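## Task

Get the cardboard box inside the bin marked F4 with no part of it sticking out past the bin's rim. The robot must not tip over or be left leaning, and the box must stay in place on its own, not because the robot is still holding or propping it.

## Robot and tools

ROBOT. A Hello Robot Stretch 4, about 1.6 m tall: an omni-wheel base (rim within 0.23 m of the base origin), a lift running up a mast, one arm that telescopes forward, a three-joint wrist and a two-finger gripper. There is a single arm, so joint targets are given once, by name. Loose objects may occasionally get nudged by something outside your control.

FRAMES. Base frame: origin on the floor below the base centre, x ahead, y to the left, z up. hand_pose is reported in this frame and marks a point between the open fingertips; with all wrist joints at 0 its axes line up with the base frame, but the printed position may be somewhat off. The odometry frame is where the base frame sat when the scene began.

execute_actions. Argument "actions": a list holding exactly one action, or empty (an empty list moves nothing and just reports state and pictures). Argument "cameras": a list of names from head_camera, head_left_camera, head_right_camera, wrist_camera, all; omitted, null or ["all"] gives every camera, [] gives none; the "pictures" line lists the order of returned images. An action contains "base", "joints" or both, optionally "pace" and "contact_limits"; alternatively it is just {"end_of_arm": "enable_torque"}, which re-powers any wrist or gripper motor that shut itself off, holding it where it is. All motions in one action begin together and may finish at different moments.
- "base": exactly one key, each a relative offset from where the base last reported itself. translate_m: straight drive in metres, forward positive, -2 to 2. strafe_m: sideways in metres, left positive, -2 to 2. rotate_rad: turn in place in radians, counter-clockwise (left) positive, -3.2 to 3.2.
- "joints": absolute targets, by name: lift_m 0 to 1.2 (m); arm_m 0 to 0.55 (m, extension); wrist_yaw_rad -1.134 to 4.276 (0 points ahead, positive turns left, 3.14 is stowed backward, above 3.4 the arm may block it); wrist_pitch_rad -1.117 to 4.259 (0 level, 1.57 pointing down); wrist_roll_rad -1.117 to 4.259 (0 keeps fingers at equal height, positive turns clockwise as seen from behind the gripper); gripper_m -0.038 to 0.141 (fingertip gap in m; below 0 the fingers squeeze each other). Completion tolerances: lift and arm ±0.004, yaw and roll ±0.02, pitch ±0.05, gripper ±0.004. Targets past a joint's range are clipped and the result notes it; any other bad value or unknown key rejects the whole call with no motion.
- "pace": "slow", "default" (if omitted), "fast" or "max". Base tops out at 0.1/0.3/0.4/0.6 m/s and 1/2/3/4 rad/s respectively; with the lift above 0.2 these caps shrink, reaching 0.3 m/s and 1 rad/s at lift 1.2.
- "contact_limits": only key arm_m, 0 (most sensitive) to 0.75 (most forceful), default 0.5; how much resistance the arm accepts before halting.
A joint or base left out of an action may keep straining toward an earlier target without the status showing it. If any result reports a stop, later execute_actions, wait and finished_scene calls in that same reply are skipped.

wait: "seconds" from 0 to 10; commands nothing new and returns the same report as an empty action. zoom_image: "camera" (one of the four) and "region" [x0, y0, x1, y1] in pixels of that camera's latest full image, origin top-left, at most 504 by 504. finished_scene: "scene" is the current scene's number (1 or 2); it closes that scene permanently, tells you whether the goal was met, and opens the next task. Only call it once the box rests in the bin by itself. Sending a reply with no tool call ends everything.

RESULTS. base_status and joint_status describe how each motion ended: "done" (for the base, wheels turned the commanded amount even if slipping), "off_target" (stopped short, may still push), "contact_stop_at_<key>" (blocked; that part goes slack, a slack lift can sag under weight, slack wheels can drift), "limit_stop_at_<name>", "time_out", "torque_fault" (wrist/gripper motor went limp; resend enable_torque). "limit_stop_at_tilt" means leaning over 6 degrees: lift, arm and wheels go slack and ignore commands until upright. "limit_stop_at_own_body" means a joint was about to strike the robot; you may move it away; lift and arm may go slack; tilted-up plus rolled wrists are prone to it. on_its_own lists uncommanded behaviour; "held at" is the held target, not the actual position. lidar_m: 12 distances in m from the base origin, 30-degree sectors starting straight ahead and going counter-clockwise (4th left, 7th behind, 10th right); "-" is nothing seen or closer than 0.25 m; it sees from about 0.15 m up, may miss clear or thin things and much behind. wrist_depth_mm: 7x7 grid of median depths, 100 to 2000 mm, row by row from the top left, robot body included. base_odometry counts wheel rotation, heading -3.142 to 3.142 left positive; if turned_by_wheels and turned_by_imu differ by over about 0.1 rad, the base likely hit something or slipped. base_tilt in degrees, forward and right positive, with a fixed bias up to about 1.5. motor_effort: percent of max, positive toward higher joint values, peak of last action in brackets, noisy and biased; wheel positive means turning right. A heavier load in a level gripper pushes wrist_pitch_rad effort away from 0.

CAMERAS. head_camera looks forward and down from the mast top (rotate the base to aim it); head_left_camera and head_right_camera are fisheyes beside it, looking steeper and showing base and arm; wrist_camera looks along the fingers, fingertips near its bottom edge. Calibration (intrinsics and T_world_to_cam from the base frame) is supplied; expect small per-scene errors, larger for the wrist camera with the arm out.

GRASPING AND SAFETY. Start by unfolding: lift_m 0.4 with wrist_yaw_rad 0 together. To hold something, command gripper_m smaller than its width; going further below squeezes harder and pulls it toward the wrist. Neither the gripper reading nor "done" proves a grasp; a clear jump in gripper effort (at targets of 0 or more) suggests a firm one. If fingertips jam against a surface, raise the lift. Avoid turning or driving with over 1 kg held and arm_m above 0.2, especially at fast paces, and avoid sustained pushing or pulling with a high gripper or high contact limit; both can tip the robot. Do not drop, slam or shove things hard, and do not let the box fall or be left resting against the robot.

Each tool is called after "Emit:" by a JSON object that holds its "api" and its "payload".

## Session

Emit:
{"api": "execute_actions", "payload": {"actions": []}}

Scene clock: 0.00 s.
base_odometry: x=+0.000 y=+0.000 heading=+0.000 (m, m, rad; odometry frame)
turned_by_wheels: +0.000 (rad since the last result)
turned_by_imu: +0.000 (rad since the last result)
base_tilt: forward=-0.3 right=-0.3 (deg)
lidar_m: 1.01 0.99 1.12 1.34 1.31 0.87 0.69 0.67 0.74 1.64 1.55 1.31
base_status: not commanded
joint_positions: lift_m=+0.172 arm_m=+0.000 wrist_yaw_rad=+3.152 wrist_pitch_rad=-0.002 wrist_roll_rad=-0.006 gripper_m=+0.057
joint_status: not commanded
motor_effort: lift_m=+21 arm_m=-1 wrist_yaw_rad=+0 wrist_pitch_rad=-6 wrist_roll_rad=+0 gripper_m=-2 wheel_0=+0 wheel_1=+0 wheel_2=+0 (%)
hand_pose: x=-0.1183 y=+0.0845 z=+0.3511 quat_wxyz=(-0.005, +0.001, -0.003, +1.000) (m; base frame)
wrist_depth_mm: - 143 263 904 1008 1118 1229 / - 115 142 891 991 1098 1205 / - 112 140 891 976 1078 1205 / - 121 154 878 960 1060 1182 / 140 139 798 866 946 1042 1182 / 224 741 768 866 214 1042 1160 / 225 723 768 842 878 820 946
pictures: head_camera, head_left_camera, head_right_camera, wrist_camera
Images, in order (width x height): head_camera 420x560, head_left_camera 420x672, head_right_camera 420x672, wrist_camera 616x392.

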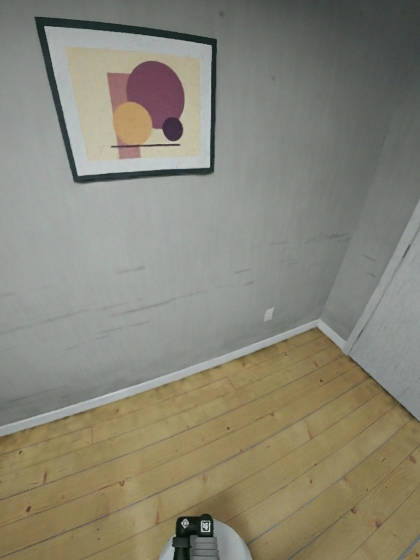

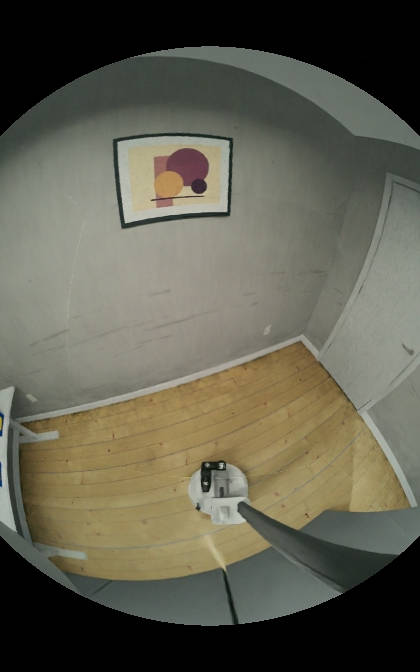

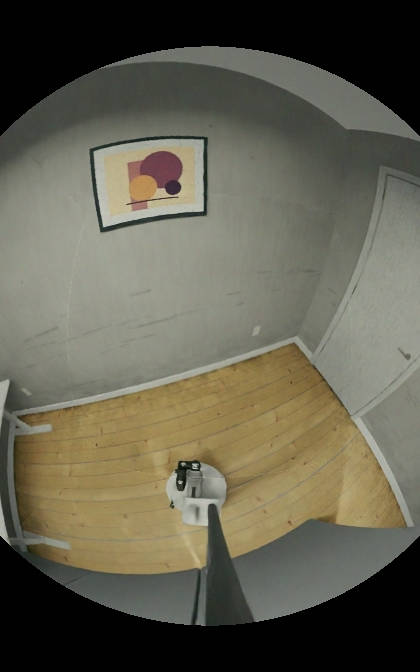

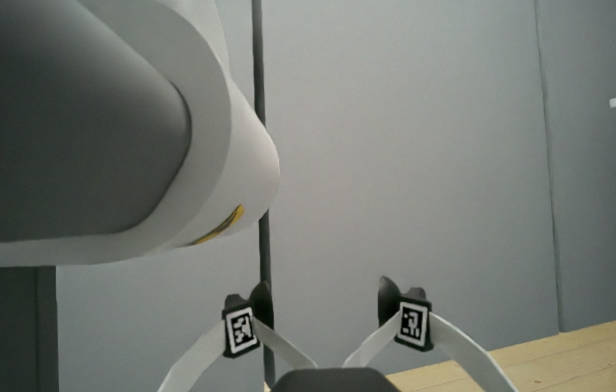

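Emit:
{"api": "execute_actions", "payload": {"actions": [{"base":{"rotate_rad":1.9},"joints":{"lift_m":0.4,"wrist_yaw_rad":0}}], "cameras": ["head_camera","head_left_camera"]}}

Emit:
{"api": "execute_actions", "payload": {"actions": [{"base":{"translate_m":0.5},"joints":{"lift_m":0.9}}], "cameras": ["head_camera","head_left_camera"]}}

Scene clock: 2.60 s.
base_odometry: x=+0.000 y=+0.000 heading=+1.900 (m, m, rad; odometry frame)
turned_by_wheels: +1.900 (rad since the last result)
turned_by_imu: +1.881 (rad since the last result)
base_tilt: forward=-0.3 right=-0.3 (deg)
lidar_m: 1.31 1.07 0.74 0.66 0.71 0.91 1.60 1.57 1.07 0.98 1.03 1.34
base_status: done
joint_positions: lift_m=+0.400 arm_m=+0.000 wrist_yaw_rad=+0.000 wrist_pitch_rad=-0.002 wrist_roll_rad=-0.006 gripper_m=+0.057
joint_status: all done
motor_effort: lift_m=+23(25) arm_m=-1(1) wrist_yaw_rad=-3(6) wrist_pitch_rad=-6(9) wrist_roll_rad=-1(1) gripper_m=-3(4) wheel_0=-2(6) wheel_1=-1(4) wheel_2=-1(7) (%)
hand_pose: x=+0.4596 y=-0.0873 z=+0.5786 quat_wxyz=(+1.000, -0.003, -0.001, +0.000) (m; base frame)
wrist_depth_mm: 1308 1808 1863 1863 1921 1661 1229 / 1255 1808 1863 1921 1863 1708 1205 / 1255 1808 1863 1863 1921 1618 1229 / 1205 1618 1808 1397 1430 1464 1255 / 1229 1708 1808 1863 1863 1537 1255 / 1205 1708 1808 1808 213 1618 1255 / 1229 1464 1366 1499 1336 1255 1281
pictures: head_camera, head_left_camera
Images, in order (width x height): head_camera 420x560, head_left_camera 420x672.

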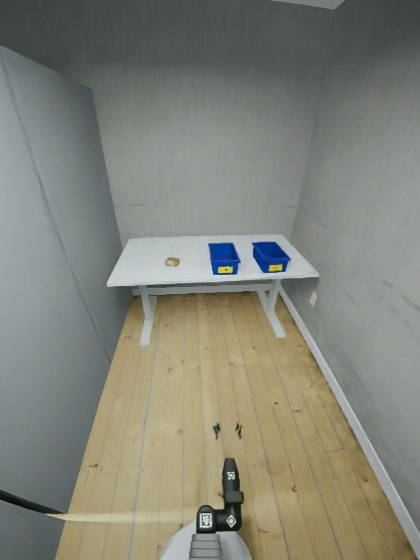

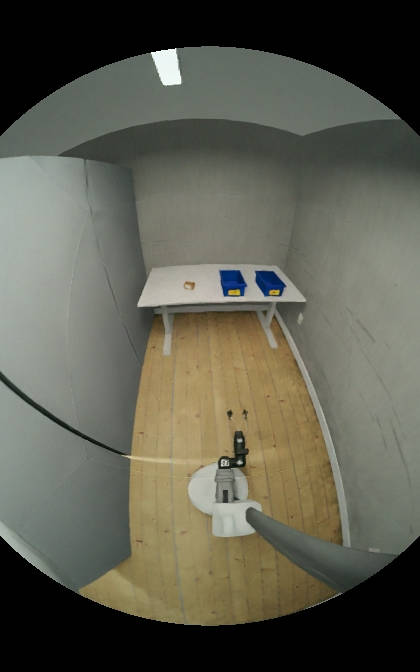

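Scene clock: 5.77 s.
base_odometry: x=-0.162 y=+0.473 heading=+1.900 (m, m, rad; odometry frame)
turned_by_wheels: +0.000 (rad since the last result)
turned_by_imu: -0.003 (rad since the last result)
base_tilt: forward=-0.4 right=-0.4 (deg)
lidar_m: 0.80 0.84 0.78 0.70 0.74 0.94 2.10 1.52 1.04 0.96 0.97 0.88
base_status: done
joint_positions: lift_m=+0.900 arm_m=+0.000 wrist_yaw_rad=+0.000 wrist_pitch_rad=-0.002 wrist_roll_rad=-0.006 gripper_m=+0.057
joint_status: all done
motor_effort: lift_m=+23(24) arm_m=-1(1) wrist_yaw_rad=+0(1) wrist_pitch_rad=-7(8) wrist_roll_rad=-1(1) gripper_m=-5(5) wheel_0=-1(3) wheel_1=-1(7) wheel_2=+2(10) (%)
hand_pose: x=+0.4596 y=-0.0874 z=+1.0786 quat_wxyz=(+1.000, -0.003, -0.001, +0.000) (m; base frame)
wrist_depth_mm: 1366 1366 1366 1397 1430 1430 1160 / 1336 1397 1397 1397 1430 1430 1160 / 1308 1366 1366 1366 1430 1430 1160 / 1308 1366 1336 1366 1397 1397 1182 / 1281 1336 1336 1366 1366 1366 1205 / 1281 1336 1336 1366 214 1366 1160 / 1118 1060 904 904 809 640 723
pictures: head_camera, head_left_camera
Images, in order (width x height): head_camera 420x560, head_left_camera 420x672.

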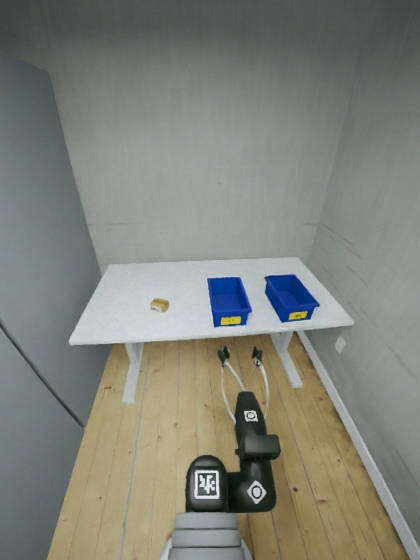

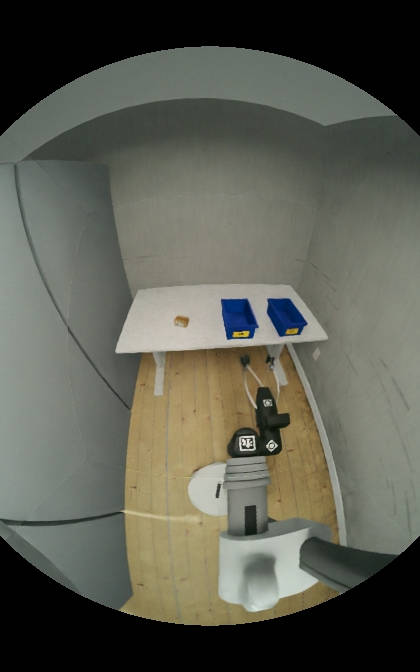

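Emit:
{"api": "zoom_image", "payload": {"camera": "head_camera", "region": [130,260,330,340]}}

Region (130, 260, 330, 340) of head_camera's 420x560 image, scaled by 2.520, with more detail than that image has; it fills the top 202 rows of this view, and the rest is white.

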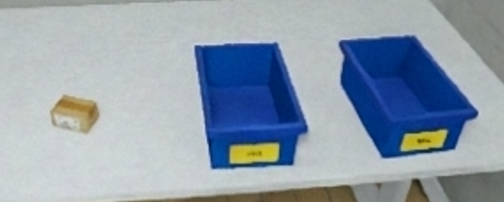

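Emit:
{"api": "execute_actions", "payload": {"actions": [{"base":{"strafe_m":-0.1},"joints":{"lift_m":0.62,"gripper_m":0.13}}], "cameras": ["wrist_camera"]}}

Emit:
{"api": "execute_actions", "payload": {"actions": [{"base":{"strafe_m":0.47},"joints":{"arm_m":0.0}}], "cameras": ["wrist_camera"]}}

Scene clock: 8.23 s.
base_odometry: x=-0.067 y=+0.506 heading=+1.900 (m, m, rad; odometry frame)
turned_by_wheels: +0.000 (rad since the last result)
turned_by_imu: +0.000 (rad since the last result)
base_tilt: forward=-0.3 right=-0.3 (deg)
lidar_m: 0.81 0.83 0.88 0.82 0.83 1.10 2.08 1.38 0.93 0.87 0.88 0.89
base_status: done
joint_positions: lift_m=+0.620 arm_m=+0.000 wrist_yaw_rad=+0.000 wrist_pitch_rad=-0.002 wrist_roll_rad=-0.006 gripper_m=+0.130
joint_status: all done
motor_effort: lift_m=+18(21) arm_m=+0(1) wrist_yaw_rad=-2(1) wrist_pitch_rad=-8(9) wrist_roll_rad=-1(2) gripper_m=-1(5) wheel_0=-1(7) wheel_1=+1(8) wheel_2=+1(1) (%)
hand_pose: x=+0.4596 y=-0.0874 z=+0.7991 quat_wxyz=(+1.000, -0.003, -0.001, +0.000) (m; base frame)
wrist_depth_mm: 1366 1366 1397 1430 1430 1430 1025 / 1366 1366 1397 1397 1430 1464 1025 / 1336 1366 1366 1397 1430 1430 1042 / 1366 1336 1366 1397 1397 1397 1042 / 1336 1336 878 647 820 676 960 / 668 647 597 654 668 208 1025 / 1308 1336 1336 163 1336 1008 1098
pictures: wrist_camera
camera_calibration (this result's frames):
wrist_camera: T_world_to_cam=[[0.0209385, -0.998661, -0.0473006, -0.0466039], [0.0421252, 0.0481502, -0.997951, 0.845856], [0.998893, 0.0189031, 0.043077, -0.263686], [0, 0, 0, 1]] pos_world=[0.228738, -0.0822852, 0.853278]
Images, in order (width x height): wrist_camera 616x392.

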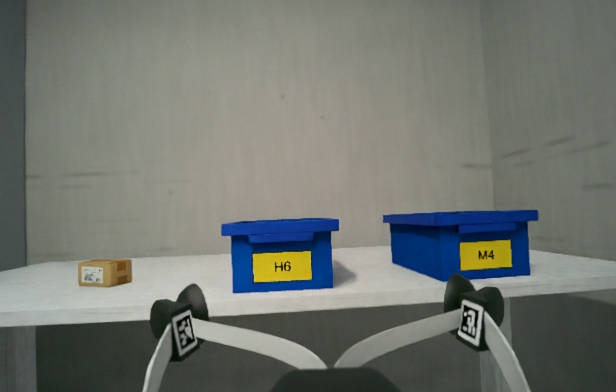

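Scene clock: 11.13 s.
base_odometry: x=-0.512 y=+0.354 heading=+1.900 (m, m, rad; odometry frame)
turned_by_wheels: +0.000 (rad since the last result)
turned_by_imu: +0.002 (rad since the last result)
base_tilt: forward=-0.4 right=-0.3 (deg)
lidar_m: 0.77 0.56 0.37 0.34 0.35 0.48 1.10 2.09 1.41 1.33 1.26 0.82
base_status: done
joint_positions: lift_m=+0.620 arm_m=+0.000 wrist_yaw_rad=+0.000 wrist_pitch_rad=-0.002 wrist_roll_rad=-0.006 gripper_m=+0.130
joint_status: all done
motor_effort: lift_m=+19(18) arm_m=+0(0) wrist_yaw_rad=+1(0) wrist_pitch_rad=-8(6) wrist_roll_rad=-1(1) gripper_m=+0(2) wheel_0=+2(7) wheel_1=+0(8) wheel_2=+1(2) (%)
hand_pose: x=+0.4596 y=-0.0874 z=+0.7990 quat_wxyz=(+1.000, -0.003, -0.001, +0.000) (m; base frame)
wrist_depth_mm: 788 1182 1366 1366 1397 1430 1430 / 759 1182 1366 1366 1366 1397 1397 / 750 1160 1336 1366 1366 1397 1397 / 750 1138 1336 1366 1366 1366 1366 / 741 1060 1336 1281 1160 707 640 / 661 640 554 683 574 208 1366 / 732 991 1281 163 1308 1336 1366
pictures: wrist_camera
camera_calibration (this result's frames):
wrist_camera: T_world_to_cam=[[0.0209385, -0.998661, -0.0473008, -0.0466062], [0.0421252, 0.0481504, -0.997951, 0.845805], [0.998893, 0.018903, 0.043077, -0.263684], [0, 0, 0, 1]] pos_world=[0.228738, -0.0822852, 0.853226]
Images, in order (width x height): wrist_camera 616x392.

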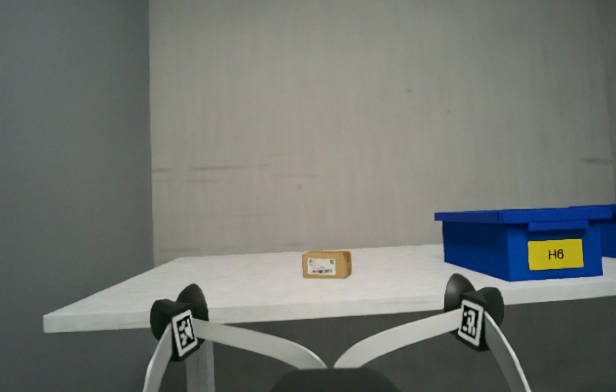

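Emit:
{"api": "execute_actions", "payload": {"actions": [{"base":{"translate_m":0.25},"joints":{"arm_m":0.15,"lift_m":0.575}}], "cameras": ["wrist_camera"]}}

Scene clock: 13.83 s.
base_odometry: x=-0.593 y=+0.590 heading=+1.900 (m, m, rad; odometry frame)
turned_by_wheels: +0.000 (rad since the last result)
turned_by_imu: -0.001 (rad since the last result)
base_tilt: forward=-0.3 right=-0.4 (deg)
lidar_m: 0.53 0.54 0.41 0.36 0.37 0.50 1.18 2.05 1.42 1.30 0.88 0.60
base_status: done
joint_positions: lift_m=+0.575 arm_m=+0.149 wrist_yaw_rad=+0.000 wrist_pitch_rad=-0.002 wrist_roll_rad=-0.006 gripper_m=+0.130
joint_status: all done
motor_effort: lift_m=+18(17) arm_m=+7(7) wrist_yaw_rad=-1(1) wrist_pitch_rad=-7(7) wrist_roll_rad=-1(2) gripper_m=-1(0) wheel_0=-1(4) wheel_1=+0(4) wheel_2=+1(9) (%)
hand_pose: x=+0.6083 y=-0.0874 z=+0.7541 quat_wxyz=(+1.000, -0.003, -0.001, +0.000) (m; base frame)
wrist_depth_mm: 831 960 976 991 991 1008 1025 / 820 946 960 976 991 991 1008 / 809 960 946 960 991 1008 1008 / 798 946 946 960 976 991 462 / 768 931 946 549 732 691 452 / 384 370 317 343 330 208 307 / 230 212 206 163 196 192 201
pictures: wrist_camera
camera_calibration (this result's frames):
wrist_camera: T_world_to_cam=[[0.0210149, -0.99866, -0.0473002, -0.0518709], [0.0421444, 0.0481535, -0.99795, 0.794661], [0.99889, 0.0189784, 0.0430999, -0.41027], [0, 0, 0, 1]] pos_world=[0.377414, -0.0822808, 0.808261]
Images, in order (width x height): wrist_camera 616x392.

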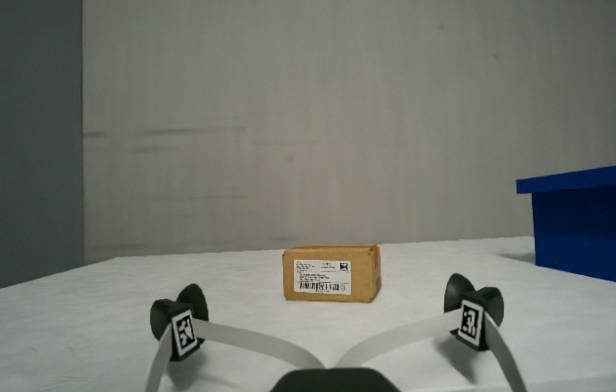

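Emit:
{"api": "execute_actions", "payload": {"actions": [{"joints":{"arm_m":0.3,"lift_m":0.565}}], "cameras": []}}

Emit:
{"api": "execute_actions", "payload": {"actions": [{"joints":{"gripper_m":0.03}}], "cameras": []}}

Emit:
{"api": "execute_actions", "payload": {"actions": [{"joints":{"lift_m":0.65}}], "cameras": ["wrist_camera"]}}

Emit:
{"api": "execute_actions", "payload": {"actions": [{"base":{"translate_m":-0.3},"joints":{"arm_m":0}}], "cameras": []}}

Emit:
{"api": "execute_actions", "payload": {"actions": [{"base":{"strafe_m":-0.4}}], "cameras": []}}

Emit:
{"api": "execute_actions", "payload": {"actions": [{"base":{"rotate_rad":-3.14}}], "cameras": ["head_camera","head_left_camera"]}}

Scene clock: 15.47 s.
base_odometry: x=-0.592 y=+0.590 heading=+1.900 (m, m, rad; odometry frame)
turned_by_wheels: +0.000 (rad since the last result)
turned_by_imu: +0.021 (rad since the last result)
base_tilt: forward=-0.3 right=-0.5 (deg)
lidar_m: 0.53 0.55 0.39 0.36 0.37 0.51 1.22 2.03 1.40 1.33 0.84 0.61
base_status: not commanded
joint_positions: lift_m=+0.565 arm_m=+0.262 wrist_yaw_rad=-0.005 wrist_pitch_rad=-0.002 wrist_roll_rad=-0.006 gripper_m=+0.130
joint_status: arm_m contact_stop (moved +0.113 of +0.151); the others done
on_its_own: arm_m is slack since a contact_stop (your +0.300 is given up); wrist_yaw_rad is at rest, and its effort (+14) is outside its rest range (-13 to +13)
motor_effort: lift_m=+20(18) arm_m=+0(31) wrist_yaw_rad=+14(54) wrist_pitch_rad=-7(15) wrist_roll_rad=-2(5) gripper_m=+1(1) wheel_0=-1(5) wheel_1=+1(8) wheel_2=-5(15) (%)
hand_pose: x=+0.7211 y=-0.0888 z=+0.7441 quat_wxyz=(+1.000, -0.003, -0.001, -0.002) (m; base frame)
wrist_depth_mm: 809 866 866 866 878 891 904 / 778 866 854 866 878 891 891 / 778 854 854 854 866 878 878 / 759 831 854 866 866 866 878 / 741 831 842 591 257 603 569 / 336 327 279 266 248 208 270 / 203 187 183 163 172 171 177
pictures: none
No camera images: the call's "cameras" was empty. Leave "cameras" out to get every camera's image.

not run: a stop came earlier in this reply.

not run: a stop came earlier in this reply.

not run: a stop came earlier in this reply.

not run: a stop came earlier in this reply.

not run: a stop came earlier in this reply.

Wrist probably hit the table edge; go higher and pitch down.

Emit:
{"api": "execute_actions", "payload": {"actions": [{"joints":{"arm_m":0.22,"lift_m":0.68,"wrist_pitch_rad":0.5}}], "cameras": ["wrist_camera"]}}

Scene clock: 17.10 s.
base_odometry: x=-0.593 y=+0.590 heading=+1.900 (m, m, rad; odometry frame)
turned_by_wheels: +0.001 (rad since the last result)
turned_by_imu: +0.001 (rad since the last result)
base_tilt: forward=-0.3 right=-0.3 (deg)
lidar_m: 0.52 0.55 0.38 0.35 0.38 0.52 1.23 2.02 1.40 1.31 0.83 0.60
base_status: not commanded
joint_positions: lift_m=+0.680 arm_m=+0.222 wrist_yaw_rad=+0.004 wrist_pitch_rad=+0.472 wrist_roll_rad=-0.006 gripper_m=+0.130
joint_status: all done
on_its_own: wrist_pitch_rad is at rest, and its effort (+80) is outside its rest range (-23 to +23)
motor_effort: lift_m=+15(22) arm_m=-9(13) wrist_yaw_rad=-11(13) wrist_pitch_rad=+80(95) wrist_roll_rad=+0(2) gripper_m=+0(0) wheel_0=-2(2) wheel_1=+0(1) wheel_2=+3(5) (%)
hand_pose: x=+0.6498 y=-0.0865 z=+0.7276 quat_wxyz=(+0.972, -0.003, +0.234, +0.002) (m; base frame)
wrist_depth_mm: 768 788 798 798 798 820 831 / 768 820 842 842 842 854 866 / 707 668 647 615 597 569 554 / 445 436 421 330 307 389 379 / 325 320 314 309 301 296 291 / 257 253 238 246 242 206 234 / 211 203 201 164 194 193 196
pictures: wrist_camera
camera_calibration (this result's frames):
wrist_camera: T_world_to_cam=[[0.000649782, -0.998663, -0.0516887, -0.036659], [-0.418234, 0.0466795, -0.907139, 0.999382], [0.908339, 0.0222074, -0.417644, -0.0563334], [0, 0, 0, 1]] pos_world=[0.469169, -0.0820097, 0.881157]
Images, in order (width x height): wrist_camera 616x392.

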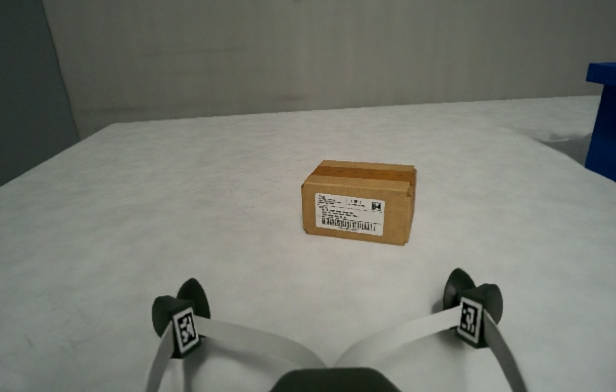

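Emit:
{"api": "execute_actions", "payload": {"actions": [{"base":{"strafe_m":-0.025},"joints":{"lift_m":0.71}}], "cameras": []}}

Emit:
{"api": "execute_actions", "payload": {"actions": [{"joints":{"arm_m":0.35}}], "cameras": ["wrist_camera"]}}

Emit:
{"api": "execute_actions", "payload": {"actions": [{"joints":{"gripper_m":0.03}}], "cameras": []}}

Emit:
{"api": "execute_actions", "payload": {"actions": [{"joints":{"lift_m":0.8}}], "cameras": ["wrist_camera"]}}

Emit:
{"api": "execute_actions", "payload": {"actions": [{"base":{"translate_m":-0.3},"joints":{"arm_m":0}}], "cameras": []}}

Emit:
{"api": "execute_actions", "payload": {"actions": [{"base":{"strafe_m":-0.4}}], "cameras": []}}

Emit:
{"api": "execute_actions", "payload": {"actions": [{"base":{"rotate_rad":-3.14}}], "cameras": ["head_camera","head_left_camera"]}}

Scene clock: 18.33 s.
base_odometry: x=-0.569 y=+0.599 heading=+1.900 (m, m, rad; odometry frame)
turned_by_wheels: +0.000 (rad since the last result)
turned_by_imu: +0.000 (rad since the last result)
base_tilt: forward=-0.2 right=-0.3 (deg)
lidar_m: 0.54 0.55 0.42 0.37 0.40 0.55 1.34 2.00 1.39 1.29 0.84 0.59
base_status: done
joint_positions: lift_m=+0.710 arm_m=+0.221 wrist_yaw_rad=+0.000 wrist_pitch_rad=+0.502 wrist_roll_rad=-0.007 gripper_m=+0.130
joint_status: all done
motor_effort: lift_m=+23(21) arm_m=-7(9) wrist_yaw_rad=-2(17) wrist_pitch_rad=-6(81) wrist_roll_rad=-1(0) gripper_m=+1(0) wheel_0=+0(8) wheel_1=+2(8) wheel_2=+1(3) (%)
hand_pose: x=+0.6450 y=-0.0873 z=+0.7493 quat_wxyz=(+0.969, -0.003, +0.248, +0.001) (m; base frame)
wrist_depth_mm: 778 788 788 809 820 820 831 / 798 831 842 842 842 866 768 / 699 634 603 585 559 544 466 / 445 436 424 322 362 392 384 / 338 330 325 320 314 306 301 / 271 268 253 259 256 208 247 / 227 218 215 163 208 206 210
pictures: none
No camera images: the call's "cameras" was empty. Leave "cameras" out to get every camera's image.

Scene clock: 19.77 s.
base_odometry: x=-0.569 y=+0.599 heading=+1.900 (m, m, rad; odometry frame)
turned_by_wheels: +0.000 (rad since the last result)
turned_by_imu: +0.000 (rad since the last result)
base_tilt: forward=-0.3 right=-0.4 (deg)
lidar_m: 0.54 0.55 0.41 0.38 0.41 0.56 1.35 1.97 1.37 1.30 0.85 0.59
base_status: not commanded
joint_positions: lift_m=+0.710 arm_m=+0.349 wrist_yaw_rad=+0.000 wrist_pitch_rad=+0.502 wrist_roll_rad=-0.007 gripper_m=+0.130
joint_status: all done
motor_effort: lift_m=+23(23) arm_m=+6(8) wrist_yaw_rad=-1(1) wrist_pitch_rad=-5(6) wrist_roll_rad=+0(0) gripper_m=-1(1) wheel_0=-1(1) wheel_1=+2(2) wheel_2=+1(1) (%)
hand_pose: x=+0.7727 y=-0.0874 z=+0.7492 quat_wxyz=(+0.969, -0.003, +0.248, +0.001) (m; base frame)
wrist_depth_mm: 668 668 683 691 699 707 723 / 715 715 723 732 750 750 750 / 707 627 597 580 559 544 530 / 445 436 421 413 402 394 382 / 336 332 324 232 238 306 300 / 271 267 222 206 194 208 246 / 226 218 214 163 202 206 209
pictures: wrist_camera
camera_calibration (this result's frames):
wrist_camera: T_world_to_cam=[[-0.00419621, -0.998685, -0.0511008, -0.0332318], [-0.445246, 0.0476223, -0.894141, 1.08162], [0.895398, 0.0190004, -0.44486, -0.128725], [0, 0, 0, 1]] pos_world=[0.596709, -0.0822517, 0.908161]
Images, in order (width x height): wrist_camera 616x392.

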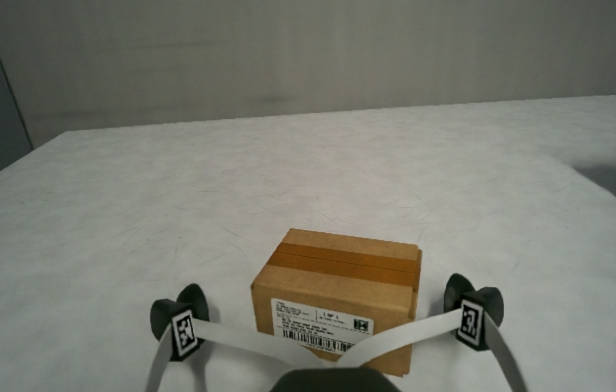

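Scene clock: 21.70 s.
base_odometry: x=-0.569 y=+0.599 heading=+1.900 (m, m, rad; odometry frame)
turned_by_wheels: +0.000 (rad since the last result)
turned_by_imu: +0.000 (rad since the last result)
base_tilt: forward=-0.3 right=-0.3 (deg)
lidar_m: 0.54 0.54 0.39 0.37 0.40 0.54 1.35 1.99 1.38 1.29 0.84 0.59
base_status: not commanded
joint_positions: lift_m=+0.710 arm_m=+0.349 wrist_yaw_rad=+0.000 wrist_pitch_rad=+0.503 wrist_roll_rad=-0.007 gripper_m=+0.031
joint_status: all done
motor_effort: lift_m=+23(23) arm_m=+7(6) wrist_yaw_rad=+0(0) wrist_pitch_rad=-7(8) wrist_roll_rad=+0(1) gripper_m=-35(35) wheel_0=-1(0) wheel_1=+2(2) wheel_2=+1(1) (%)
hand_pose: x=+0.7725 y=-0.0874 z=+0.7490 quat_wxyz=(+0.969, -0.003, +0.249, +0.001) (m; base frame)
wrist_depth_mm: 668 676 683 683 699 707 723 / 707 715 732 732 741 741 750 / 707 621 603 580 554 539 530 / 442 433 421 410 399 389 382 / 334 330 324 219 282 304 300 / 270 266 199 189 182 239 245 / 225 171 207 195 183 199 136
pictures: none
No camera images: the call's "cameras" was empty. Leave "cameras" out to get every camera's image.

Scene clock: 23.07 s.
base_odometry: x=-0.569 y=+0.599 heading=+1.900 (m, m, rad; odometry frame)
turned_by_wheels: +0.000 (rad since the last result)
turned_by_imu: +0.000 (rad since the last result)
base_tilt: forward=-0.3 right=-0.4 (deg)
lidar_m: 0.53 0.57 0.41 0.38 0.41 0.53 1.36 1.99 1.38 1.30 0.84 0.57
base_status: not commanded
joint_positions: lift_m=+0.800 arm_m=+0.349 wrist_yaw_rad=+0.000 wrist_pitch_rad=+0.503 wrist_roll_rad=-0.007 gripper_m=+0.031
joint_status: all done
motor_effort: lift_m=+23(25) arm_m=+7(7) wrist_yaw_rad=-1(0) wrist_pitch_rad=-9(9) wrist_roll_rad=+0(0) gripper_m=-36(33) wheel_0=-1(0) wheel_1=+2(2) wheel_2=+1(1) (%)
hand_pose: x=+0.7725 y=-0.0874 z=+0.8389 quat_wxyz=(+0.969, -0.003, +0.249, +0.001) (m; base frame)
wrist_depth_mm: 668 676 683 699 699 707 715 / 707 715 723 741 750 759 759 / 750 759 778 778 778 778 778 / 699 640 621 609 597 574 564 / 496 488 480 219 421 452 442 / 399 394 199 189 182 357 364 / 336 171 209 195 182 296 296
pictures: wrist_camera
camera_calibration (this result's frames):
wrist_camera: T_world_to_cam=[[-0.00436578, -0.998684, -0.0510968, -0.0285502], [-0.446068, 0.0476769, -0.893728, 1.16209], [0.894989, 0.0188908, -0.445689, -0.0876811], [0, 0, 0, 1]] pos_world=[0.596721, -0.0822611, 0.998057]
Images, in order (width x height): wrist_camera 616x392.

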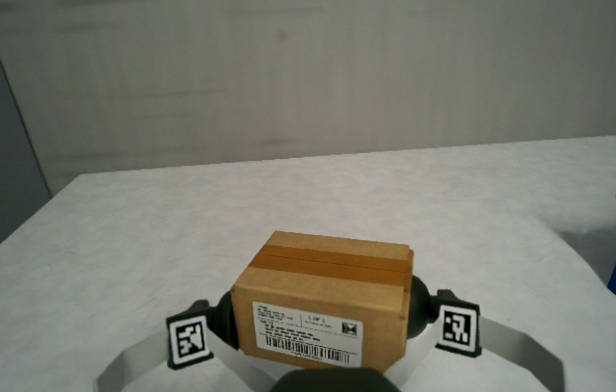

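Scene clock: 25.53 s.
base_odometry: x=-0.472 y=+0.315 heading=+1.900 (m, m, rad; odometry frame)
turned_by_wheels: +0.000 (rad since the last result)
turned_by_imu: +0.001 (rad since the last result)
base_tilt: forward=-0.4 right=-0.4 (deg)
lidar_m: 0.83 0.57 0.39 0.37 0.38 0.52 2.06 2.02 1.37 1.31 1.31 0.91
base_status: done
joint_positions: lift_m=+0.800 arm_m=+0.001 wrist_yaw_rad=+0.000 wrist_pitch_rad=+0.503 wrist_roll_rad=-0.007 gripper_m=+0.031
joint_status: all done
motor_effort: lift_m=+23(24) arm_m=-6(9) wrist_yaw_rad=+1(1) wrist_pitch_rad=-10(10) wrist_roll_rad=+0(1) gripper_m=-37(37) wheel_0=-1(4) wheel_1=-1(4) wheel_2=+0(7) (%)
hand_pose: x=+0.4249 y=-0.0875 z=+0.8388 quat_wxyz=(+0.968, -0.003, +0.249, +0.001) (m; base frame)
wrist_depth_mm: 788 1182 1255 1255 1281 1308 1281 / 759 1138 1308 1308 1308 854 854 / 750 960 891 866 831 699 707 / 741 723 715 1537 1537 1576 1576 / 723 1078 1537 219 1464 1618 1464 / 723 1042 199 189 182 1281 1281 / 723 170 209 195 182 1078 1098
pictures: none
No camera images: the call's "cameras" was empty. Leave "cameras" out to get every camera's image.

Scene clock: 28.20 s.
base_odometry: x=-0.093 y=+0.444 heading=+1.900 (m, m, rad; odometry frame)
turned_by_wheels: +0.000 (rad since the last result)
turned_by_imu: -0.002 (rad since the last result)
base_tilt: forward=-0.3 right=-0.3 (deg)
lidar_m: 0.86 0.87 0.82 0.76 0.81 1.06 2.04 1.40 0.96 0.91 0.94 0.92
base_status: done
joint_positions: lift_m=+0.800 arm_m=+0.001 wrist_yaw_rad=+0.000 wrist_pitch_rad=+0.503 wrist_roll_rad=-0.007 gripper_m=+0.031
joint_status: not commanded
motor_effort: lift_m=+23(23) arm_m=-6(6) wrist_yaw_rad=+2(0) wrist_pitch_rad=-10(11) wrist_roll_rad=+1(1) gripper_m=-37(34) wheel_0=-2(8) wheel_1=+2(6) wheel_2=+0(1) (%)
hand_pose: x=+0.4249 y=-0.0875 z=+0.8388 quat_wxyz=(+0.968, -0.003, +0.249, +0.001) (m; base frame)
wrist_depth_mm: 1255 1255 1281 1281 1281 1308 1118 / 1308 1336 1336 931 1229 866 1042 / 991 931 904 707 820 732 741 / 732 741 1537 1537 1618 1397 1160 / 1229 1618 1618 220 1499 1464 1182 / 1255 1308 198 189 182 1281 1182 / 1182 170 209 195 182 1078 1078
pictures: none
No camera images: the call's "cameras" was empty. Leave "cameras" out to get every camera's image.

Scene clock: 31.07 s.
base_odometry: x=-0.093 y=+0.444 heading=-1.240 (m, m, rad; odometry frame)
turned_by_wheels: -3.140 (rad since the last result)
turned_by_imu: -3.109 (rad since the last result)
base_tilt: forward=-0.2 right=-0.3 (deg)
lidar_m: 2.01 1.39 0.97 0.90 0.96 0.91 0.86 0.89 0.80 0.75 0.79 1.06
base_status: done
joint_positions: lift_m=+0.800 arm_m=+0.001 wrist_yaw_rad=+0.000 wrist_pitch_rad=+0.503 wrist_roll_rad=-0.007 gripper_m=+0.031
joint_status: not commanded
motor_effort: lift_m=+23(23) arm_m=-6(6) wrist_yaw_rad=-1(1) wrist_pitch_rad=-9(11) wrist_roll_rad=+0(1) gripper_m=-36(36) wheel_0=+1(4) wheel_1=+1(7) wheel_2=+0(7) (%)
hand_pose: x=+0.4249 y=-0.0874 z=+0.8389 quat_wxyz=(+0.969, -0.003, +0.249, +0.001) (m; base frame)
wrist_depth_mm: 1537 1576 1618 1661 1708 1661 1708 / 1576 1661 1708 1756 1756 1756 1756 / 1576 1808 1808 1863 1863 1921 1863 / 1499 1921 - - - - 976 / 1499 1708 1708 220 1499 1576 991 / 1366 1397 199 189 182 1281 991 / 1229 170 209 195 183 1060 917
pictures: head_camera, head_left_camera
Images, in order (width x height): head_camera 420x560, head_left_camera 420x672.

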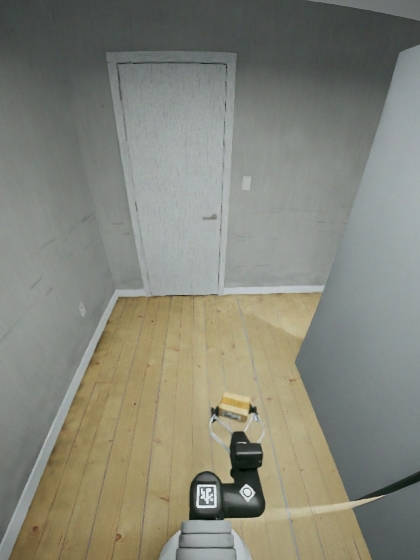

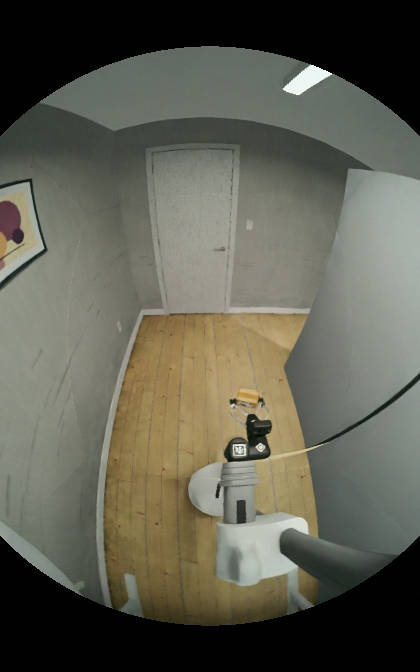

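Emit:
{"api": "execute_actions", "payload": {"actions": [{"base":{"translate_m":1.35}}], "cameras": []}}

Emit:
{"api": "execute_actions", "payload": {"actions": [{"base":{"rotate_rad":-1.6}}], "cameras": []}}

Emit:
{"api": "execute_actions", "payload": {"actions": [{"base":{"strafe_m":0.22}}], "cameras": ["head_camera","head_left_camera"]}}

Scene clock: 37.27 s.
base_odometry: x=+0.346 y=-0.833 heading=-1.240 (m, m, rad; odometry frame)
turned_by_wheels: +0.000 (rad since the last result)
turned_by_imu: -0.007 (rad since the last result)
base_tilt: forward=-0.3 right=-0.5 (deg)
lidar_m: 0.66 0.72 0.96 0.99 1.03 1.32 2.70 1.08 0.73 0.73 1.12 0.76
base_status: done
joint_positions: lift_m=+0.800 arm_m=+0.001 wrist_yaw_rad=+0.000 wrist_pitch_rad=+0.503 wrist_roll_rad=-0.007 gripper_m=+0.031
joint_status: not commanded
motor_effort: lift_m=+23(23) arm_m=-6(7) wrist_yaw_rad=-1(1) wrist_pitch_rad=-10(8) wrist_roll_rad=+0(1) gripper_m=-35(36) wheel_0=+1(3) wheel_1=+0(7) wheel_2=+2(7) (%)
hand_pose: x=+0.4249 y=-0.0874 z=+0.8389 quat_wxyz=(+0.969, -0.003, +0.249, +0.001) (m; base frame)
wrist_depth_mm: 424 427 433 436 449 466 469 / 445 452 452 459 480 496 500 / 477 488 488 496 517 530 535 / 508 517 525 535 554 569 569 / 549 554 559 220 549 615 621 / 597 603 198 189 182 640 676 / 640 171 209 195 183 732 723
pictures: none
No camera images: the call's "cameras" was empty. Leave "cameras" out to get every camera's image.

Scene clock: 39.33 s.
base_odometry: x=+0.346 y=-0.833 heading=-2.840 (m, m, rad; odometry frame)
turned_by_wheels: -1.600 (rad since the last result)
turned_by_imu: -1.584 (rad since the last result)
base_tilt: forward=-0.3 right=-0.4 (deg)
lidar_m: 0.74 1.13 0.77 0.66 0.72 0.94 0.99 1.00 1.29 2.19 1.10 0.74
base_status: done
joint_positions: lift_m=+0.800 arm_m=+0.001 wrist_yaw_rad=+0.000 wrist_pitch_rad=+0.503 wrist_roll_rad=-0.007 gripper_m=+0.031
joint_status: not commanded
motor_effort: lift_m=+22(23) arm_m=-6(6) wrist_yaw_rad=-1(1) wrist_pitch_rad=-10(10) wrist_roll_rad=+1(1) gripper_m=-35(38) wheel_0=+0(5) wheel_1=+1(9) wheel_2=-1(6) (%)
hand_pose: x=+0.4249 y=-0.0874 z=+0.8390 quat_wxyz=(+0.969, -0.003, +0.249, +0.001) (m; base frame)
wrist_depth_mm: 1397 - - - 442 445 455 / 1366 - - - 469 477 484 / 1336 - - - 504 508 517 / 1308 - - - 539 549 554 / 1281 1661 1756 220 559 591 609 / 1281 1397 199 189 183 621 654 / 1160 171 208 195 183 707 707
pictures: none
No camera images: the call's "cameras" was empty. Leave "cameras" out to get every camera's image.

Scene clock: 41.37 s.
base_odometry: x=+0.411 y=-1.043 heading=-2.840 (m, m, rad; odometry frame)
turned_by_wheels: +0.000 (rad since the last result)
turned_by_imu: +0.000 (rad since the last result)
base_tilt: forward=-0.4 right=-0.3 (deg)
lidar_m: 2.86 0.79 0.50 0.44 0.50 0.67 1.00 1.02 1.30 2.43 1.07 0.81
base_status: done
joint_positions: lift_m=+0.800 arm_m=+0.001 wrist_yaw_rad=+0.000 wrist_pitch_rad=+0.503 wrist_roll_rad=-0.007 gripper_m=+0.031
joint_status: not commanded
motor_effort: lift_m=+22(22) arm_m=-6(6) wrist_yaw_rad=+1(1) wrist_pitch_rad=-10(10) wrist_roll_rad=+0(1) gripper_m=-35(36) wheel_0=+0(10) wheel_1=-1(7) wheel_2=-1(1) (%)
hand_pose: x=+0.4249 y=-0.0874 z=+0.8390 quat_wxyz=(+0.969, -0.003, +0.249, +0.001) (m; base frame)
wrist_depth_mm: 1060 1576 - - - 591 445 / 1025 1576 - - - 609 469 / 1008 1537 - - - 627 496 / 976 1499 - - - 640 535 / 960 1464 1661 220 878 654 580 / 960 1308 200 189 182 621 634 / 931 170 209 196 183 691 676
pictures: head_camera, head_left_camera
Images, in order (width x height): head_camera 420x560, head_left_camera 420x672.

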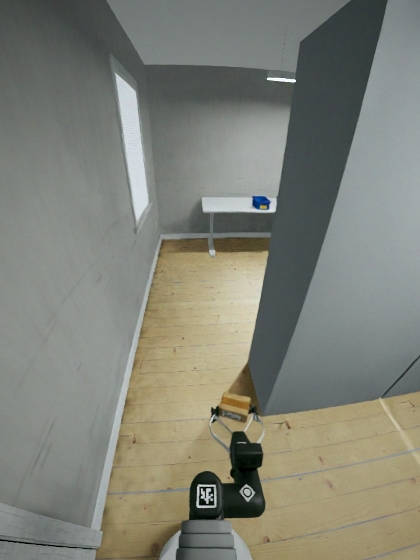

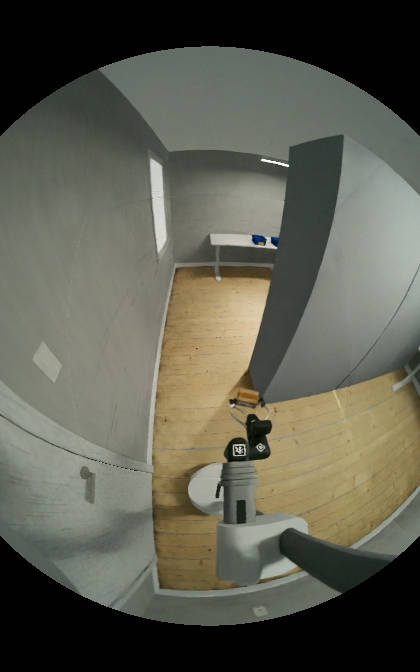

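Emit:
{"api": "execute_actions", "payload": {"actions": [{"base":{"strafe_m":0.1}}], "cameras": []}}

Emit:
{"api": "execute_actions", "payload": {"actions": [{"base":{"translate_m":1.8},"joints":{"wrist_pitch_rad":0.1}}], "cameras": []}}

Emit:
{"api": "execute_actions", "payload": {"actions": [{"base":{"strafe_m":-0.9}}], "cameras": ["head_camera","wrist_camera"]}}

Scene clock: 43.00 s.
base_odometry: x=+0.441 y=-1.138 heading=-2.840 (m, m, rad; odometry frame)
turned_by_wheels: +0.000 (rad since the last result)
turned_by_imu: +0.000 (rad since the last result)
base_tilt: forward=-0.4 right=-0.3 (deg)
lidar_m: 2.20 0.64 0.40 0.33 0.39 0.52 1.02 1.05 1.32 2.50 1.06 0.85
base_status: done
joint_positions: lift_m=+0.800 arm_m=+0.001 wrist_yaw_rad=+0.000 wrist_pitch_rad=+0.503 wrist_roll_rad=-0.007 gripper_m=+0.031
joint_status: not commanded
motor_effort: lift_m=+22(22) arm_m=-6(6) wrist_yaw_rad=+0(1) wrist_pitch_rad=-10(9) wrist_roll_rad=+1(0) gripper_m=-36(37) wheel_0=+1(10) wheel_1=-2(7) wheel_2=-1(1) (%)
hand_pose: x=+0.4249 y=-0.0874 z=+0.8390 quat_wxyz=(+0.969, -0.003, +0.249, +0.001) (m; base frame)
wrist_depth_mm: 891 1366 - - - 768 569 / 866 1336 - - - 798 574 / 854 1308 - - - 820 585 / 831 1255 - - - 820 591 / 820 1255 1708 220 1499 854 603 / 798 1182 199 189 182 723 640 / 798 170 209 195 183 778 661
pictures: none
No camera images: the call's "cameras" was empty. Leave "cameras" out to get every camera's image.

Scene clock: 50.47 s.
base_odometry: x=-1.278 y=-1.673 heading=-2.840 (m, m, rad; odometry frame)
turned_by_wheels: +0.000 (rad since the last result)
turned_by_imu: -0.009 (rad since the last result)
base_tilt: forward=-0.4 right=-0.3 (deg)
lidar_m: 1.15 0.85 0.60 0.56 0.58 0.77 1.68 0.73 0.82 1.84 1.74 1.22
base_status: done
joint_positions: lift_m=+0.800 arm_m=+0.001 wrist_yaw_rad=+0.000 wrist_pitch_rad=+0.104 wrist_roll_rad=-0.007 gripper_m=+0.031
joint_status: all done
motor_effort: lift_m=+22(22) arm_m=-7(6) wrist_yaw_rad=-2(0) wrist_pitch_rad=-10(18) wrist_roll_rad=+2(0) gripper_m=-34(36) wheel_0=+0(7) wheel_1=-2(3) wheel_2=+0(8) (%)
hand_pose: x=+0.4591 y=-0.0874 z=+0.9482 quat_wxyz=(+0.999, -0.003, +0.052, +0.000) (m; base frame)
wrist_depth_mm: 1160 1576 1618 1576 1661 1661 1708 / 1138 1576 1618 1618 1661 1708 1756 / 1118 1576 1661 1618 1661 1708 1756 / 1098 1576 1618 1661 1708 1708 1756 / 1098 1576 1661 220 1060 1229 1008 / 1060 1618 199 189 182 960 1808 / 1078 170 208 195 183 1708 1756
pictures: none
No camera images: the call's "cameras" was empty. Leave "cameras" out to get every camera's image.

Scene clock: 54.80 s.
base_odometry: x=-1.545 y=-0.814 heading=-2.840 (m, m, rad; odometry frame)
turned_by_wheels: +0.000 (rad since the last result)
turned_by_imu: -0.001 (rad since the last result)
base_tilt: forward=-0.2 right=-0.3 (deg)
lidar_m: 1.19 1.25 1.54 1.45 1.48 0.58 0.53 0.55 0.72 1.47 1.51 1.27
base_status: done
joint_positions: lift_m=+0.800 arm_m=+0.001 wrist_yaw_rad=+0.000 wrist_pitch_rad=+0.104 wrist_roll_rad=-0.007 gripper_m=+0.031
joint_status: not commanded
motor_effort: lift_m=+22(22) arm_m=-6(6) wrist_yaw_rad=-1(1) wrist_pitch_rad=-10(10) wrist_roll_rad=+0(0) gripper_m=-36(35) wheel_0=+1(8) wheel_1=+1(6) wheel_2=+0(2) (%)
hand_pose: x=+0.4591 y=-0.0874 z=+0.9482 quat_wxyz=(+0.999, -0.003, +0.052, +0.000) (m; base frame)
wrist_depth_mm: 1618 1618 1708 1708 1708 1756 1756 / 1661 1661 1708 1708 1708 1808 1808 / 1618 1661 1708 1756 1756 1756 1808 / 1661 1661 1756 1756 1756 1756 1863 / 1708 1618 1281 220 1025 1756 1863 / 1118 1098 199 189 182 1025 1921 / 1708 170 209 195 183 1708 1756
pictures: head_camera, wrist_camera
camera_calibration (this result's frames):
wrist_camera: T_world_to_cam=[[0.0159127, -0.998684, -0.0487456, -0.0358528], [-0.0635756, 0.0476425, -0.996839, 1.04213], [0.99785, 0.0189615, -0.0627338, -0.168784], [0, 0, 0, 1]] pos_world=[0.235246, -0.0822551, 1.0265]
Images, in order (width x height): head_camera 420x560, wrist_camera 616x392.

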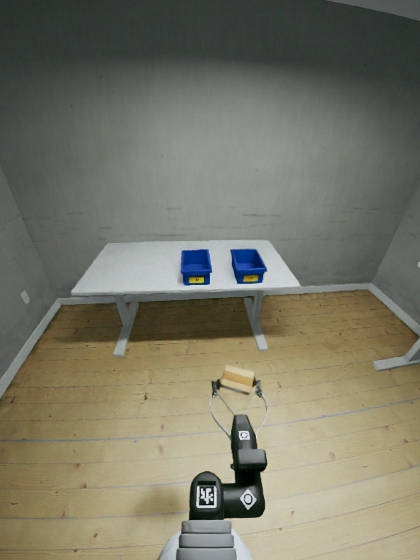

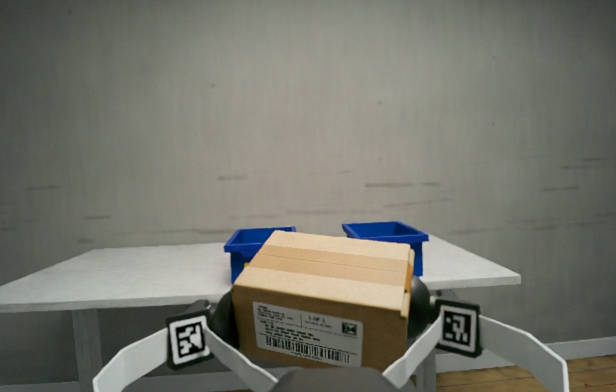

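Emit:
{"api": "execute_actions", "payload": {"actions": [{"base":{"translate_m":0.5},"joints":{"wrist_pitch_rad":0.5}}], "cameras": ["head_camera","wrist_camera"]}}

Scene clock: 58.03 s.
base_odometry: x=-2.023 y=-0.962 heading=-2.840 (m, m, rad; odometry frame)
turned_by_wheels: +0.000 (rad since the last result)
turned_by_imu: -0.002 (rad since the last result)
base_tilt: forward=-0.4 right=-0.4 (deg)
lidar_m: 0.70 0.72 0.96 1.47 1.53 1.13 1.03 1.06 1.36 1.42 1.44 0.75
base_status: done
joint_positions: lift_m=+0.800 arm_m=+0.001 wrist_yaw_rad=+0.000 wrist_pitch_rad=+0.503 wrist_roll_rad=-0.007 gripper_m=+0.031
joint_status: all done
motor_effort: lift_m=+22(22) arm_m=-7(6) wrist_yaw_rad=-1(0) wrist_pitch_rad=-9(7) wrist_roll_rad=+0(1) gripper_m=-34(36) wheel_0=+1(6) wheel_1=+1(5) wheel_2=+2(8) (%)
hand_pose: x=+0.4249 y=-0.0874 z=+0.8390 quat_wxyz=(+0.969, -0.003, +0.249, +0.001) (m; base frame)
wrist_depth_mm: 1098 1118 1118 1160 1160 1205 1229 / 1160 1160 1160 1205 1205 1255 1308 / 991 798 544 854 564 564 1078 / 661 609 559 609 580 580 609 / 554 1430 1464 219 554 1537 1576 / 1366 1397 199 189 182 1229 1281 / 1138 171 209 195 182 1060 1078
pictures: head_camera, wrist_camera
camera_calibration (this result's frames):
wrist_camera: T_world_to_cam=[[-0.00430411, -0.998684, -0.0511101, -0.0300601], [-0.446175, 0.047659, -0.893676, 1.00709], [0.894935, 0.0189576, -0.445793, 0.223603], [0, 0, 0, 1]] pos_world=[0.249097, -0.0822562, 0.998152]
Images, in order (width x height): head_camera 420x560, wrist_camera 616x392.

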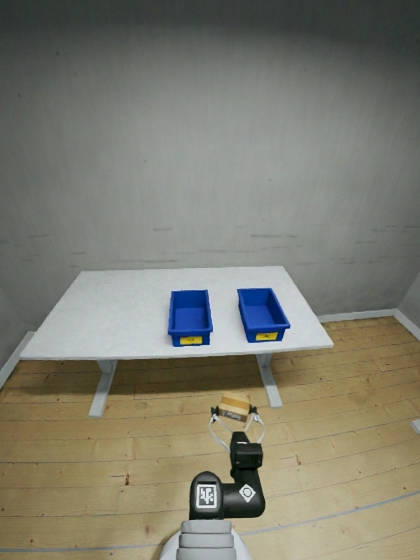

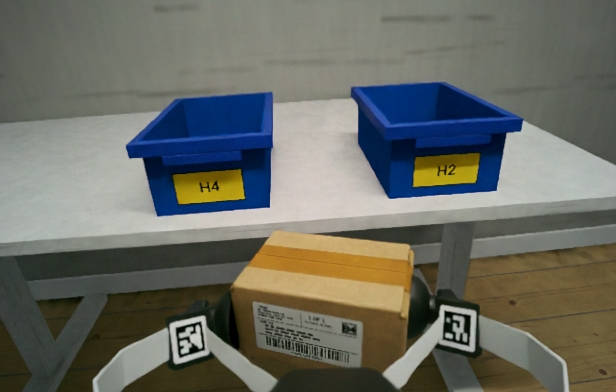

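Emit:
{"api": "execute_actions", "payload": {"actions": [{"base":{"rotate_rad":-1.57}}], "cameras": []}}

Emit:
{"api": "execute_actions", "payload": {"actions": [{"base":{"translate_m":0.6}}], "cameras": ["head_camera","wrist_camera"]}}

Scene clock: 60.23 s.
base_odometry: x=-2.023 y=-0.962 heading=+1.873 (m, m, rad; odometry frame)
turned_by_wheels: -1.570 (rad since the last result)
turned_by_imu: -1.554 (rad since the last result)
base_tilt: forward=-0.3 right=-0.4 (deg)
lidar_m: 1.42 1.45 0.76 0.70 0.73 0.96 1.48 1.52 1.11 1.01 1.03 1.36
base_status: done
joint_positions: lift_m=+0.800 arm_m=+0.001 wrist_yaw_rad=+0.000 wrist_pitch_rad=+0.503 wrist_roll_rad=-0.007 gripper_m=+0.031
joint_status: not commanded
motor_effort: lift_m=+22(22) arm_m=-6(6) wrist_yaw_rad=-3(0) wrist_pitch_rad=-8(9) wrist_roll_rad=+0(1) gripper_m=-36(36) wheel_0=+1(5) wheel_1=+1(9) wheel_2=+1(6) (%)
hand_pose: x=+0.4249 y=-0.0874 z=+0.8390 quat_wxyz=(+0.969, -0.003, +0.249, +0.001) (m; base frame)
wrist_depth_mm: 1661 1661 1708 1366 1464 1808 1708 / 1756 1808 1863 1921 1921 1863 1708 / 1921 1921 - - - - 1308 / - - - - 1863 - 1229 / 1808 1756 1708 219 1499 1576 1308 / 1430 1430 199 189 182 1255 1255 / 1205 170 209 195 182 1078 1098
pictures: none
No camera images: the call's "cameras" was empty. Leave "cameras" out to get every camera's image.

Scene clock: 63.73 s.
base_odometry: x=-2.202 y=-0.390 heading=+1.874 (m, m, rad; odometry frame)
turned_by_wheels: +0.000 (rad since the last result)
turned_by_imu: -0.003 (rad since the last result)
base_tilt: forward=-0.5 right=-0.5 (deg)
lidar_m: 0.83 0.85 1.68 0.74 0.75 1.04 2.10 2.16 1.03 0.97 0.99 0.90
base_status: done
joint_positions: lift_m=+0.800 arm_m=+0.001 wrist_yaw_rad=+0.000 wrist_pitch_rad=+0.503 wrist_roll_rad=-0.007 gripper_m=+0.031
joint_status: not commanded
motor_effort: lift_m=+22(22) arm_m=-7(6) wrist_yaw_rad=+1(0) wrist_pitch_rad=-9(10) wrist_roll_rad=-1(0) gripper_m=-36(39) wheel_0=+1(7) wheel_1=+1(6) wheel_2=+2(8) (%)
hand_pose: x=+0.4249 y=-0.0874 z=+0.8390 quat_wxyz=(+0.969, -0.003, +0.249, +0.001) (m; base frame)
wrist_depth_mm: 1182 1182 1138 585 715 621 615 / 878 1281 1308 1336 1397 1366 1366 / 976 1366 1397 1430 1430 1430 1308 / 1397 1464 1499 1078 991 1576 1537 / 1499 1576 1576 219 878 1464 1464 / 1430 1308 198 189 182 1255 1255 / 1205 170 208 195 182 1078 1078
pictures: head_camera, wrist_camera
camera_calibration (this result's frames):
wrist_camera: T_world_to_cam=[[-0.0043578, -0.998684, -0.0511045, -0.0300563], [-0.446157, 0.0476783, -0.893684, 1.00709], [0.894944, 0.0189061, -0.445777, 0.223583], [0, 0, 0, 1]] pos_world=[0.249095, -0.0822603, 0.998154]
Images, in order (width x height): head_camera 420x560, wrist_camera 616x392.

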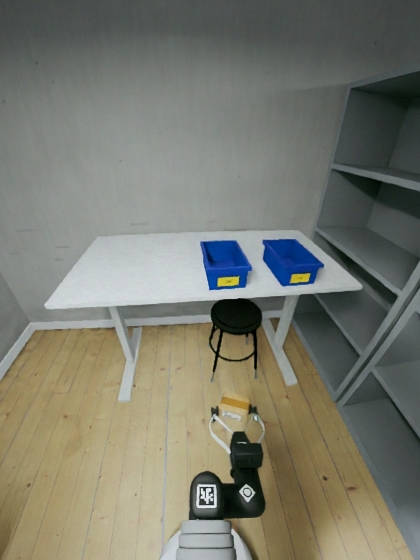

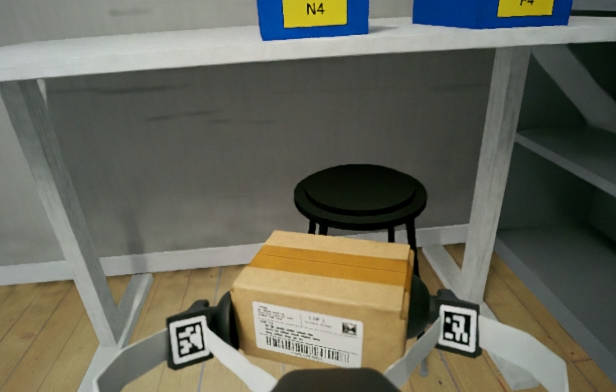

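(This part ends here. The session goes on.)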